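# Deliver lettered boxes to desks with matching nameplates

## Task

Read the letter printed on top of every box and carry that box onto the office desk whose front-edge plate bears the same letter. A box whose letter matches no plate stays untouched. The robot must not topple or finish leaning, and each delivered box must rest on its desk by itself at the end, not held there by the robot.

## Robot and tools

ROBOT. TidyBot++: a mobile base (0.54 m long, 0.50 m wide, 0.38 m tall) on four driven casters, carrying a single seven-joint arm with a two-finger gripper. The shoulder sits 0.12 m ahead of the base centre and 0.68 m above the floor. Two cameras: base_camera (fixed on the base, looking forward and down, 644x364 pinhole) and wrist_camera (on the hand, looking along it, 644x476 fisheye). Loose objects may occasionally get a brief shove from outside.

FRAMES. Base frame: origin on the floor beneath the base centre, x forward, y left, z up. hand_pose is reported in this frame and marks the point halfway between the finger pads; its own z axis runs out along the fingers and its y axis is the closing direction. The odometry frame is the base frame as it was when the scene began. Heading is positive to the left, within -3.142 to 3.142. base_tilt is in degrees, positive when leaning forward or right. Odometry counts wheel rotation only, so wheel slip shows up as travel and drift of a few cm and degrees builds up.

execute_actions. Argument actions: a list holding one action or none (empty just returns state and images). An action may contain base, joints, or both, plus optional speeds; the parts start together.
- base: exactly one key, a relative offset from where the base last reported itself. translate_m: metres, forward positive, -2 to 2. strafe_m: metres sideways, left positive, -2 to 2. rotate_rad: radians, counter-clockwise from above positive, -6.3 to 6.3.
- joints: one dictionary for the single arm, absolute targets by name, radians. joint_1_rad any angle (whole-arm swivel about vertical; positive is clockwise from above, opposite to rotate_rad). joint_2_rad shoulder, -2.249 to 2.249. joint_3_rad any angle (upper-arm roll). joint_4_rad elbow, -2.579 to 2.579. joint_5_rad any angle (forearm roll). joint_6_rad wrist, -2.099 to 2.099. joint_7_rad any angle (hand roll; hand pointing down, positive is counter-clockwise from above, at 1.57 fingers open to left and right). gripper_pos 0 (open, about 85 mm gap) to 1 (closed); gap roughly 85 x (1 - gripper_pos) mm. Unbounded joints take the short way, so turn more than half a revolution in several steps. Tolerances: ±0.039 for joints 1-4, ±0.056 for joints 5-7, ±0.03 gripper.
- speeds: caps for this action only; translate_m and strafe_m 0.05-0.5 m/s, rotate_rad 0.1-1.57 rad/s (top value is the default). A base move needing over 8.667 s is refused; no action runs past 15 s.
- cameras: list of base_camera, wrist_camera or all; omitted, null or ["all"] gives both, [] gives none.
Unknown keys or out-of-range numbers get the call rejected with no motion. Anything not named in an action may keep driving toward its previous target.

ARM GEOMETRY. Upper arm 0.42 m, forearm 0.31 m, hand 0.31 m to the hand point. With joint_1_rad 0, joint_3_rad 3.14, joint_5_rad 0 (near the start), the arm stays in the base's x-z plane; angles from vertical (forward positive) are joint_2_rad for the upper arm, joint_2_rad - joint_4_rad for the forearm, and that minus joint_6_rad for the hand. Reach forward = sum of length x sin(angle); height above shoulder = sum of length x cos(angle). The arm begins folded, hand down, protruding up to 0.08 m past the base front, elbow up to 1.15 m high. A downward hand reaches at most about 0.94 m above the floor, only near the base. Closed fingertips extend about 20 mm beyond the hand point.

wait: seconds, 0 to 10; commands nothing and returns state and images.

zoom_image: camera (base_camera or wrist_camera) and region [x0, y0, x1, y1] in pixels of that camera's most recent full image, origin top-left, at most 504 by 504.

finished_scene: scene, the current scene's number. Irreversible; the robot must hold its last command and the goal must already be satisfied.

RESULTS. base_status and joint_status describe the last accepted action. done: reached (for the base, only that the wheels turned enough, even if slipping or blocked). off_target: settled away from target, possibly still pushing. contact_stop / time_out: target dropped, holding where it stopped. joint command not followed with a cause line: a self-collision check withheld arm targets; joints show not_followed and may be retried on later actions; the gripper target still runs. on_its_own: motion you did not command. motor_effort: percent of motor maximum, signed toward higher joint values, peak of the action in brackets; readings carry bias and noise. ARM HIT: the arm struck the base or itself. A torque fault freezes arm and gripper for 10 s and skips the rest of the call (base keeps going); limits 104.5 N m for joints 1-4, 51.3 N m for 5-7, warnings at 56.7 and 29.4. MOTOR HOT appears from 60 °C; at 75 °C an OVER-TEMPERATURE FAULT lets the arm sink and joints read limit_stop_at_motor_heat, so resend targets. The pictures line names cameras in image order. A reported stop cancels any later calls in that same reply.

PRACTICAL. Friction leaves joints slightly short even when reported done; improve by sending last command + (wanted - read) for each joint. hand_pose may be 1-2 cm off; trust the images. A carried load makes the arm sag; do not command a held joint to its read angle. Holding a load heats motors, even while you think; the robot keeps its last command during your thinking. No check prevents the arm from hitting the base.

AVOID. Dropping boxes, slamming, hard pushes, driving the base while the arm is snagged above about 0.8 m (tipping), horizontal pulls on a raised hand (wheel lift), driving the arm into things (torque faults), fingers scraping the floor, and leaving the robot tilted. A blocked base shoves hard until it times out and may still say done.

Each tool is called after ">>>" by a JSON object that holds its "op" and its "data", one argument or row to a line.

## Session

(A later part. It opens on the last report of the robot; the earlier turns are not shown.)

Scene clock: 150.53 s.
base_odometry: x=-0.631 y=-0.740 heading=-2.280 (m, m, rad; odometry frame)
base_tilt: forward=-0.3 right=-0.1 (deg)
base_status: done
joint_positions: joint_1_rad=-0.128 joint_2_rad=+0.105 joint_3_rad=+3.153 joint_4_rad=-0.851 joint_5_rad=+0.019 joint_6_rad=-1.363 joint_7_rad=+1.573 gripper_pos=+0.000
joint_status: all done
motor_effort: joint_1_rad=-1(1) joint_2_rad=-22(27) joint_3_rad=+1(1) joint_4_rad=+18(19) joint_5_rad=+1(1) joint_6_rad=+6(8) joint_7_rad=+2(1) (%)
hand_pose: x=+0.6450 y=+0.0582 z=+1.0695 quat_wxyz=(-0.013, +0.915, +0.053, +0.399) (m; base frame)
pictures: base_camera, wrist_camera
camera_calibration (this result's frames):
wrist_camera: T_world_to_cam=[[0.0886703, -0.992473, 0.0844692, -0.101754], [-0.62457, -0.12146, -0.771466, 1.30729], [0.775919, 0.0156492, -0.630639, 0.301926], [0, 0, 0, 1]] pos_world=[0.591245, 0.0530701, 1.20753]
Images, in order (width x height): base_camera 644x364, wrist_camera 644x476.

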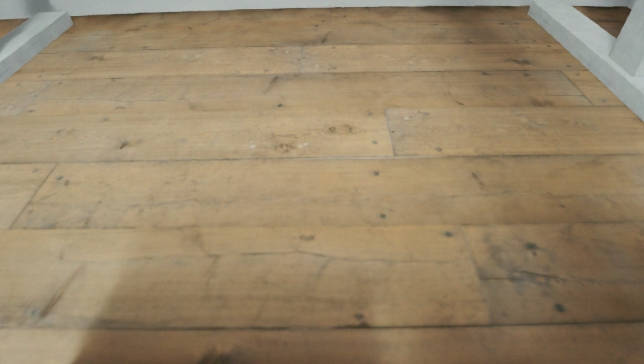

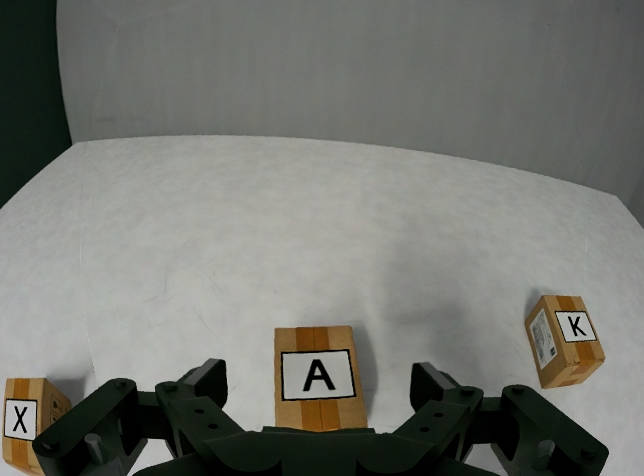

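>>> {"op": "execute_actions", "data": {
  "actions": [
    {"joints":{"joint_2_rad":0.272}}
  ],
  "cameras": []
}}

>>> {"op": "execute_actions", "data": {
  "actions": [
    {"joints":{"gripper_pos":1}}
  ],
  "cameras": []
}}

>>> {"op": "execute_actions", "data": {
  "actions": [
    {"joints":{"joint_2_rad":0.1}}
  ],
  "cameras": []
}}

>>> {"op": "execute_actions", "data": {
  "actions": [
    {"base":{"translate_m":-2},"joints":{"joint_2_rad":-0.6}}
  ],
  "cameras": []
}}

>>> {"op": "execute_actions", "data": {
  "actions": [
    {"base":{"strafe_m":2},"joints":{"joint_1_rad":-1.58}}
  ],
  "cameras": []
}}

>>> {"op": "execute_actions", "data": {
  "actions": [
    {"base":{"translate_m":0.8},"joints":{"joint_2_rad":0.05,"joint_4_rad":-1.515,"joint_6_rad":-0.66}}
  ],
  "cameras": ["wrist_camera"]
}}

>>> {"op": "execute_actions", "data": {
  "actions": [
    {"base":{"strafe_m":0.66}}
  ]
}}

>>> {"op": "execute_actions", "data": {
  "actions": [
    {"joints":{"joint_2_rad":0.23}}
  ],
  "cameras": []
}}

>>> {"op": "execute_actions", "data": {
  "actions": [
    {"joints":{"joint_2_rad":0.28}}
  ],
  "cameras": ["wrist_camera"]
}}

Scene clock: 157.80 s.
base_odometry: x=-0.631 y=-0.740 heading=-2.280 (m, m, rad; odometry frame)
base_tilt: forward=-0.3 right=+0.0 (deg)
base_status: not commanded
joint_positions: joint_1_rad=-0.128 joint_2_rad=+0.278 joint_3_rad=+3.153 joint_4_rad=-0.851 joint_5_rad=+0.019 joint_6_rad=-1.363 joint_7_rad=+1.573 gripper_pos=+0.000
joint_status: all done
motor_effort: joint_1_rad=-1(1) joint_2_rad=-30(34) joint_3_rad=+1(1) joint_4_rad=+19(21) joint_5_rad=+1(1) joint_6_rad=+4(6) joint_7_rad=+2(1) (%)
hand_pose: x=+0.7032 y=+0.0657 z=+0.9728 quat_wxyz=(-0.008, +0.946, +0.056, +0.319) (m; base frame)
pictures: none
No camera images: the call's "cameras" was empty. Leave "cameras" out to get every camera's image.

Scene clock: 158.90 s.
base_odometry: x=-0.631 y=-0.740 heading=-2.280 (m, m, rad; odometry frame)
base_tilt: forward=-0.3 right=+0.0 (deg)
base_status: not commanded
joint_positions: joint_1_rad=-0.128 joint_2_rad=+0.275 joint_3_rad=+3.153 joint_4_rad=-0.852 joint_5_rad=+0.019 joint_6_rad=-1.364 joint_7_rad=+1.573 gripper_pos=+0.349
joint_status: gripper_pos off_target (ended at +0.349, target +1.000)
motor_effort: joint_1_rad=+0(2) joint_2_rad=-30(31) joint_3_rad=+1(1) joint_4_rad=+20(19) joint_5_rad=+1(2) joint_6_rad=+5(5) joint_7_rad=+2(2) (%)
hand_pose: x=+0.7023 y=+0.0656 z=+0.9739 quat_wxyz=(-0.008, +0.946, +0.056, +0.320) (m; base frame)
pictures: none
No camera images: the call's "cameras" was empty. Leave "cameras" out to get every camera's image.

Scene clock: 160.37 s.
base_odometry: x=-0.631 y=-0.740 heading=-2.280 (m, m, rad; odometry frame)
base_tilt: forward=-0.3 right=+0.0 (deg)
base_status: not commanded
joint_positions: joint_1_rad=-0.128 joint_2_rad=+0.100 joint_3_rad=+3.153 joint_4_rad=-0.853 joint_5_rad=+0.019 joint_6_rad=-1.365 joint_7_rad=+1.573 gripper_pos=+0.349
joint_status: all done
motor_effort: joint_1_rad=-1(1) joint_2_rad=-23(34) joint_3_rad=+2(1) joint_4_rad=+19(21) joint_5_rad=+1(1) joint_6_rad=+6(7) joint_7_rad=+2(1) (%)
hand_pose: x=+0.6425 y=+0.0579 z=+1.0711 quat_wxyz=(-0.014, +0.915, +0.053, +0.400) (m; base frame)
pictures: none
No camera images: the call's "cameras" was empty. Leave "cameras" out to get every camera's image.

Scene clock: 165.93 s.
base_odometry: x=+0.671 y=+0.779 heading=-2.280 (m, m, rad; odometry frame)
base_tilt: forward=-0.4 right=+0.0 (deg)
base_status: done
joint_positions: joint_1_rad=-0.132 joint_2_rad=-0.604 joint_3_rad=+3.153 joint_4_rad=-0.855 joint_5_rad=+0.018 joint_6_rad=-1.368 joint_7_rad=+1.573 gripper_pos=+0.349
joint_status: all done
motor_effort: joint_1_rad=-1(2) joint_2_rad=+12(30) joint_3_rad=+1(4) joint_4_rad=+11(21) joint_5_rad=+1(3) joint_6_rad=+9(9) joint_7_rad=+2(2) (%)
hand_pose: x=+0.2688 y=+0.0100 z=+1.3178 quat_wxyz=(-0.036, +0.723, +0.038, +0.689) (m; base frame)
pictures: none
No camera images: the call's "cameras" was empty. Leave "cameras" out to get every camera's image.

Scene clock: 171.30 s.
base_odometry: x=+2.190 y=-0.523 heading=-2.280 (m, m, rad; odometry frame)
base_tilt: forward=-0.3 right=+0.0 (deg)
base_status: done
joint_positions: joint_1_rad=-1.561 joint_2_rad=-0.596 joint_3_rad=+3.153 joint_4_rad=-0.855 joint_5_rad=+0.018 joint_6_rad=-1.370 joint_7_rad=+1.573 gripper_pos=+0.349
joint_status: all done
motor_effort: joint_1_rad=-1(0) joint_2_rad=+12(14) joint_3_rad=+1(1) joint_4_rad=+11(12) joint_5_rad=+1(1) joint_6_rad=+9(9) joint_7_rad=+1(1) (%)
hand_pose: x=+0.1305 y=+0.1552 z=+1.3158 quat_wxyz=(-0.476, +0.524, +0.505, +0.494) (m; base frame)
pictures: none
No camera images: the call's "cameras" was empty. Leave "cameras" out to get every camera's image.

Scene clock: 174.27 s.
base_odometry: x=+1.669 y=-1.130 heading=-2.280 (m, m, rad; odometry frame)
base_tilt: forward=-0.3 right=-0.1 (deg)
base_status: done
joint_positions: joint_1_rad=-1.564 joint_2_rad=+0.060 joint_3_rad=+3.153 joint_4_rad=-1.519 joint_5_rad=+0.018 joint_6_rad=-0.702 joint_7_rad=+1.573 gripper_pos=+0.349
joint_status: all done
motor_effort: joint_1_rad=-1(3) joint_2_rad=-25(30) joint_3_rad=+1(2) joint_4_rad=+22(25) joint_5_rad=+2(2) joint_6_rad=+7(10) joint_7_rad=+1(2) (%)
hand_pose: x=+0.1319 y=+0.5756 z=+0.8965 quat_wxyz=(-0.286, +0.645, +0.640, +0.304) (m; base frame)
pictures: wrist_camera
camera_calibration (this result's frames):
wrist_camera: T_world_to_cam=[[0.995516, -0.0385482, 0.0863871, -0.198484], [0.0456, -0.604554, -0.795258, 1.12714], [0.0828815, 0.795631, -0.600085, 0.19791], [0, 0, 0, 1]] pos_world=[0.129793, 0.516304, 1.03228]
Images, in order (width x height): wrist_camera 644x476.

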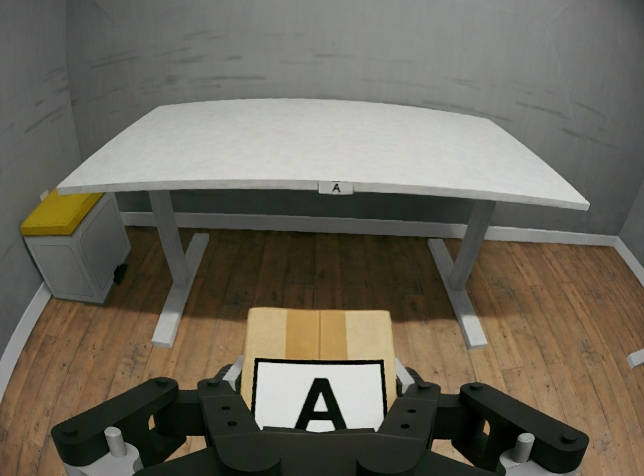

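Scene clock: 176.97 s.
base_odometry: x=+2.170 y=-1.560 heading=-2.280 (m, m, rad; odometry frame)
base_tilt: forward=-0.4 right=-0.1 (deg)
base_status: done
joint_positions: joint_1_rad=-1.564 joint_2_rad=+0.059 joint_3_rad=+3.153 joint_4_rad=-1.519 joint_5_rad=+0.018 joint_6_rad=-0.699 joint_7_rad=+1.573 gripper_pos=+0.349
joint_status: not commanded
motor_effort: joint_1_rad=-1(1) joint_2_rad=-25(28) joint_3_rad=+1(1) joint_4_rad=+22(23) joint_5_rad=+1(1) joint_6_rad=+7(7) joint_7_rad=+2(1) (%)
hand_pose: x=+0.1319 y=+0.5761 z=+0.8977 quat_wxyz=(-0.287, +0.645, +0.639, +0.305) (m; base frame)
pictures: base_camera, wrist_camera
camera_calibration (this result's frames):
wrist_camera: T_world_to_cam=[[0.995513, -0.0388186, 0.0862906, -0.198311], [0.0457095, -0.601197, -0.797793, 1.12876], [0.0828468, 0.798158, -0.596725, 0.193828], [0, 0, 0, 1]] pos_world=[0.129769, 0.516201, 1.03329]
Images, in order (width x height): base_camera 644x364, wrist_camera 644x476.

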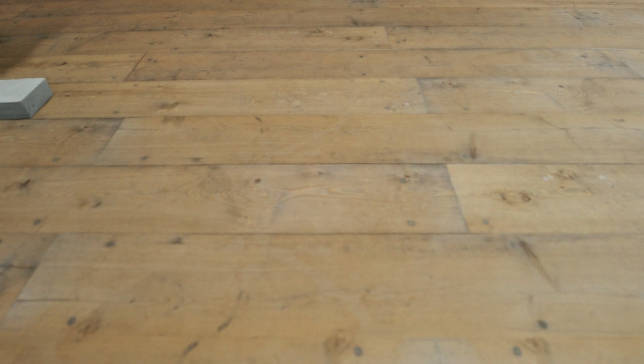

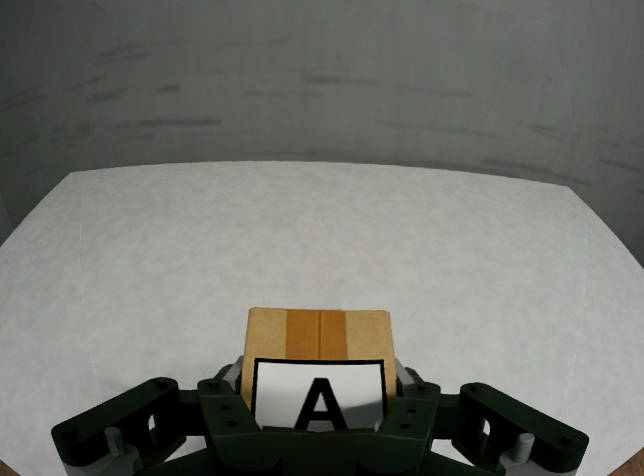

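Scene clock: 178.37 s.
base_odometry: x=+2.170 y=-1.560 heading=-2.280 (m, m, rad; odometry frame)
base_tilt: forward=-0.3 right=-0.1 (deg)
base_status: not commanded
joint_positions: joint_1_rad=-1.564 joint_2_rad=+0.242 joint_3_rad=+3.153 joint_4_rad=-1.519 joint_5_rad=+0.018 joint_6_rad=-0.699 joint_7_rad=+1.573 gripper_pos=+0.349
joint_status: all done
motor_effort: joint_1_rad=+0(1) joint_2_rad=-31(36) joint_3_rad=+0(0) joint_4_rad=+21(23) joint_5_rad=+1(1) joint_6_rad=+6(7) joint_7_rad=+1(2) (%)
hand_pose: x=+0.1321 y=+0.6055 z=+0.7892 quat_wxyz=(-0.227, +0.668, +0.665, +0.245) (m; base frame)
pictures: none
No camera images: the call's "cameras" was empty. Leave "cameras" out to get every camera's image.

Scene clock: 179.20 s.
base_odometry: x=+2.170 y=-1.560 heading=-2.280 (m, m, rad; odometry frame)
base_tilt: forward=-0.3 right=-0.1 (deg)
base_status: not commanded
joint_positions: joint_1_rad=-1.564 joint_2_rad=+0.282 joint_3_rad=+3.153 joint_4_rad=-1.519 joint_5_rad=+0.018 joint_6_rad=-0.699 joint_7_rad=+1.573 gripper_pos=+0.349
joint_status: all done
motor_effort: joint_1_rad=-1(1) joint_2_rad=-33(35) joint_3_rad=+1(1) joint_4_rad=+21(22) joint_5_rad=+1(1) joint_6_rad=+6(6) joint_7_rad=+2(1) (%)
hand_pose: x=+0.1321 y=+0.6093 z=+0.7648 quat_wxyz=(-0.214, +0.673, +0.669, +0.232) (m; base frame)
pictures: wrist_camera
camera_calibration (this result's frames):
wrist_camera: T_world_to_cam=[[0.995648, -0.0189069, 0.0912597, -0.201722], [0.0446181, -0.762997, -0.644861, 1.02446], [0.0818232, 0.646126, -0.758832, 0.304708], [0, 0, 0, 1]] pos_world=[0.130203, 0.580968, 0.910266]
Images, in order (width x height): wrist_camera 644x476.

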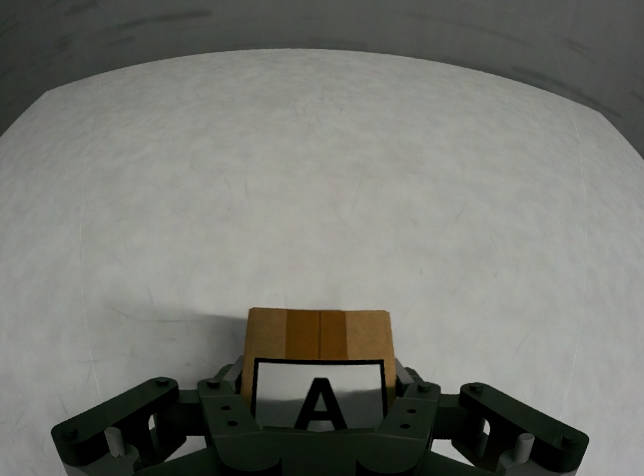

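Edge is at about 0.47; add margin.

>>> {"op": "execute_actions", "data": {
  "actions": [
    {"base":{"strafe_m":0.05}}
  ],
  "cameras": []
}}

>>> {"op": "execute_actions", "data": {
  "actions": [
    {"joints":{"joint_2_rad":0.325}}
  ],
  "cameras": []
}}

>>> {"op": "execute_actions", "data": {
  "actions": [
    {"joints":{"gripper_pos":0}}
  ],
  "cameras": []
}}

>>> {"op": "execute_actions", "data": {
  "actions": [
    {"joints":{"joint_2_rad":0.1}}
  ],
  "cameras": ["wrist_camera"]
}}

>>> {"op": "finished_scene", "data": {
  "scene": 2
}}

Scene clock: 185.87 s.
base_odometry: x=+2.208 y=-1.593 heading=-2.280 (m, m, rad; odometry frame)
base_tilt: forward=-0.3 right=-0.1 (deg)
base_status: done
joint_positions: joint_1_rad=-1.564 joint_2_rad=+0.288 joint_3_rad=+3.153 joint_4_rad=-1.519 joint_5_rad=+0.018 joint_6_rad=-0.698 joint_7_rad=+1.573 gripper_pos=+0.349
joint_status: not commanded
motor_effort: joint_1_rad=-1(2) joint_2_rad=-33(35) joint_3_rad=+1(0) joint_4_rad=+21(21) joint_5_rad=+1(1) joint_6_rad=+5(5) joint_7_rad=+1(2) (%)
hand_pose: x=+0.1320 y=+0.6101 z=+0.7608 quat_wxyz=(-0.212, +0.673, +0.670, +0.230) (m; base frame)
pictures: none
No camera images: the call's "cameras" was empty. Leave "cameras" out to get every camera's image.

Scene clock: 186.60 s.
base_odometry: x=+2.208 y=-1.593 heading=-2.280 (m, m, rad; odometry frame)
base_tilt: forward=-0.3 right=-0.1 (deg)
base_status: not commanded
joint_positions: joint_1_rad=-1.564 joint_2_rad=+0.317 joint_3_rad=+3.153 joint_4_rad=-1.518 joint_5_rad=+0.018 joint_6_rad=-0.694 joint_7_rad=+1.573 gripper_pos=+0.349
joint_status: all done
motor_effort: joint_1_rad=-1(1) joint_2_rad=-32(34) joint_3_rad=+1(0) joint_4_rad=+19(21) joint_5_rad=+1(1) joint_6_rad=+4(5) joint_7_rad=+1(2) (%)
hand_pose: x=+0.1320 y=+0.6135 z=+0.7443 quat_wxyz=(-0.204, +0.676, +0.673, +0.222) (m; base frame)
pictures: none
No camera images: the call's "cameras" was empty. Leave "cameras" out to get every camera's image.

Scene clock: 187.70 s.
base_odometry: x=+2.208 y=-1.593 heading=-2.280 (m, m, rad; odometry frame)
base_tilt: forward=-0.3 right=-0.1 (deg)
base_status: not commanded
joint_positions: joint_1_rad=-1.564 joint_2_rad=+0.318 joint_3_rad=+3.153 joint_4_rad=-1.518 joint_5_rad=+0.018 joint_6_rad=-0.694 joint_7_rad=+1.573 gripper_pos=+0.000
joint_status: all done
motor_effort: joint_1_rad=-1(1) joint_2_rad=-32(33) joint_3_rad=+1(1) joint_4_rad=+20(20) joint_5_rad=+1(1) joint_6_rad=+4(5) joint_7_rad=+2(2) (%)
hand_pose: x=+0.1320 y=+0.6137 z=+0.7442 quat_wxyz=(-0.204, +0.676, +0.673, +0.222) (m; base frame)
pictures: none
No camera images: the call's "cameras" was empty. Leave "cameras" out to get every camera's image.

Scene clock: 189.17 s.
base_odometry: x=+2.208 y=-1.593 heading=-2.280 (m, m, rad; odometry frame)
base_tilt: forward=-0.3 right=+0.0 (deg)
base_status: not commanded
joint_positions: joint_1_rad=-1.564 joint_2_rad=+0.095 joint_3_rad=+3.153 joint_4_rad=-1.517 joint_5_rad=+0.018 joint_6_rad=-0.694 joint_7_rad=+1.573 gripper_pos=+0.000
joint_status: all done
motor_effort: joint_1_rad=+0(1) joint_2_rad=-25(35) joint_3_rad=+1(1) joint_4_rad=+21(21) joint_5_rad=+1(1) joint_6_rad=+6(6) joint_7_rad=+2(2) (%)
hand_pose: x=+0.1318 y=+0.5850 z=+0.8790 quat_wxyz=(-0.278, +0.649, +0.644, +0.296) (m; base frame)
pictures: wrist_camera
camera_calibration (this result's frames):
wrist_camera: T_world_to_cam=[[0.995531, -0.0360702, 0.0872737, -0.198806], [0.0457494, -0.624265, -0.779872, 1.11692], [0.082612, 0.78038, -0.619825, 0.20621], [0, 0, 0, 1]] pos_world=[0.129784, 0.529158, 1.01622]
Images, in order (width x height): wrist_camera 644x476.

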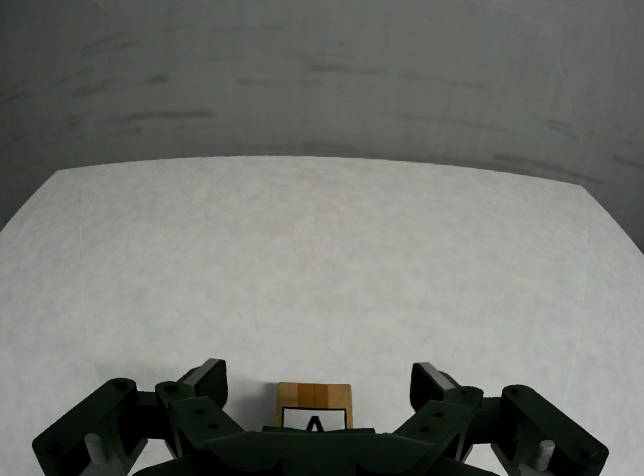

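The scene is finished: the task was done.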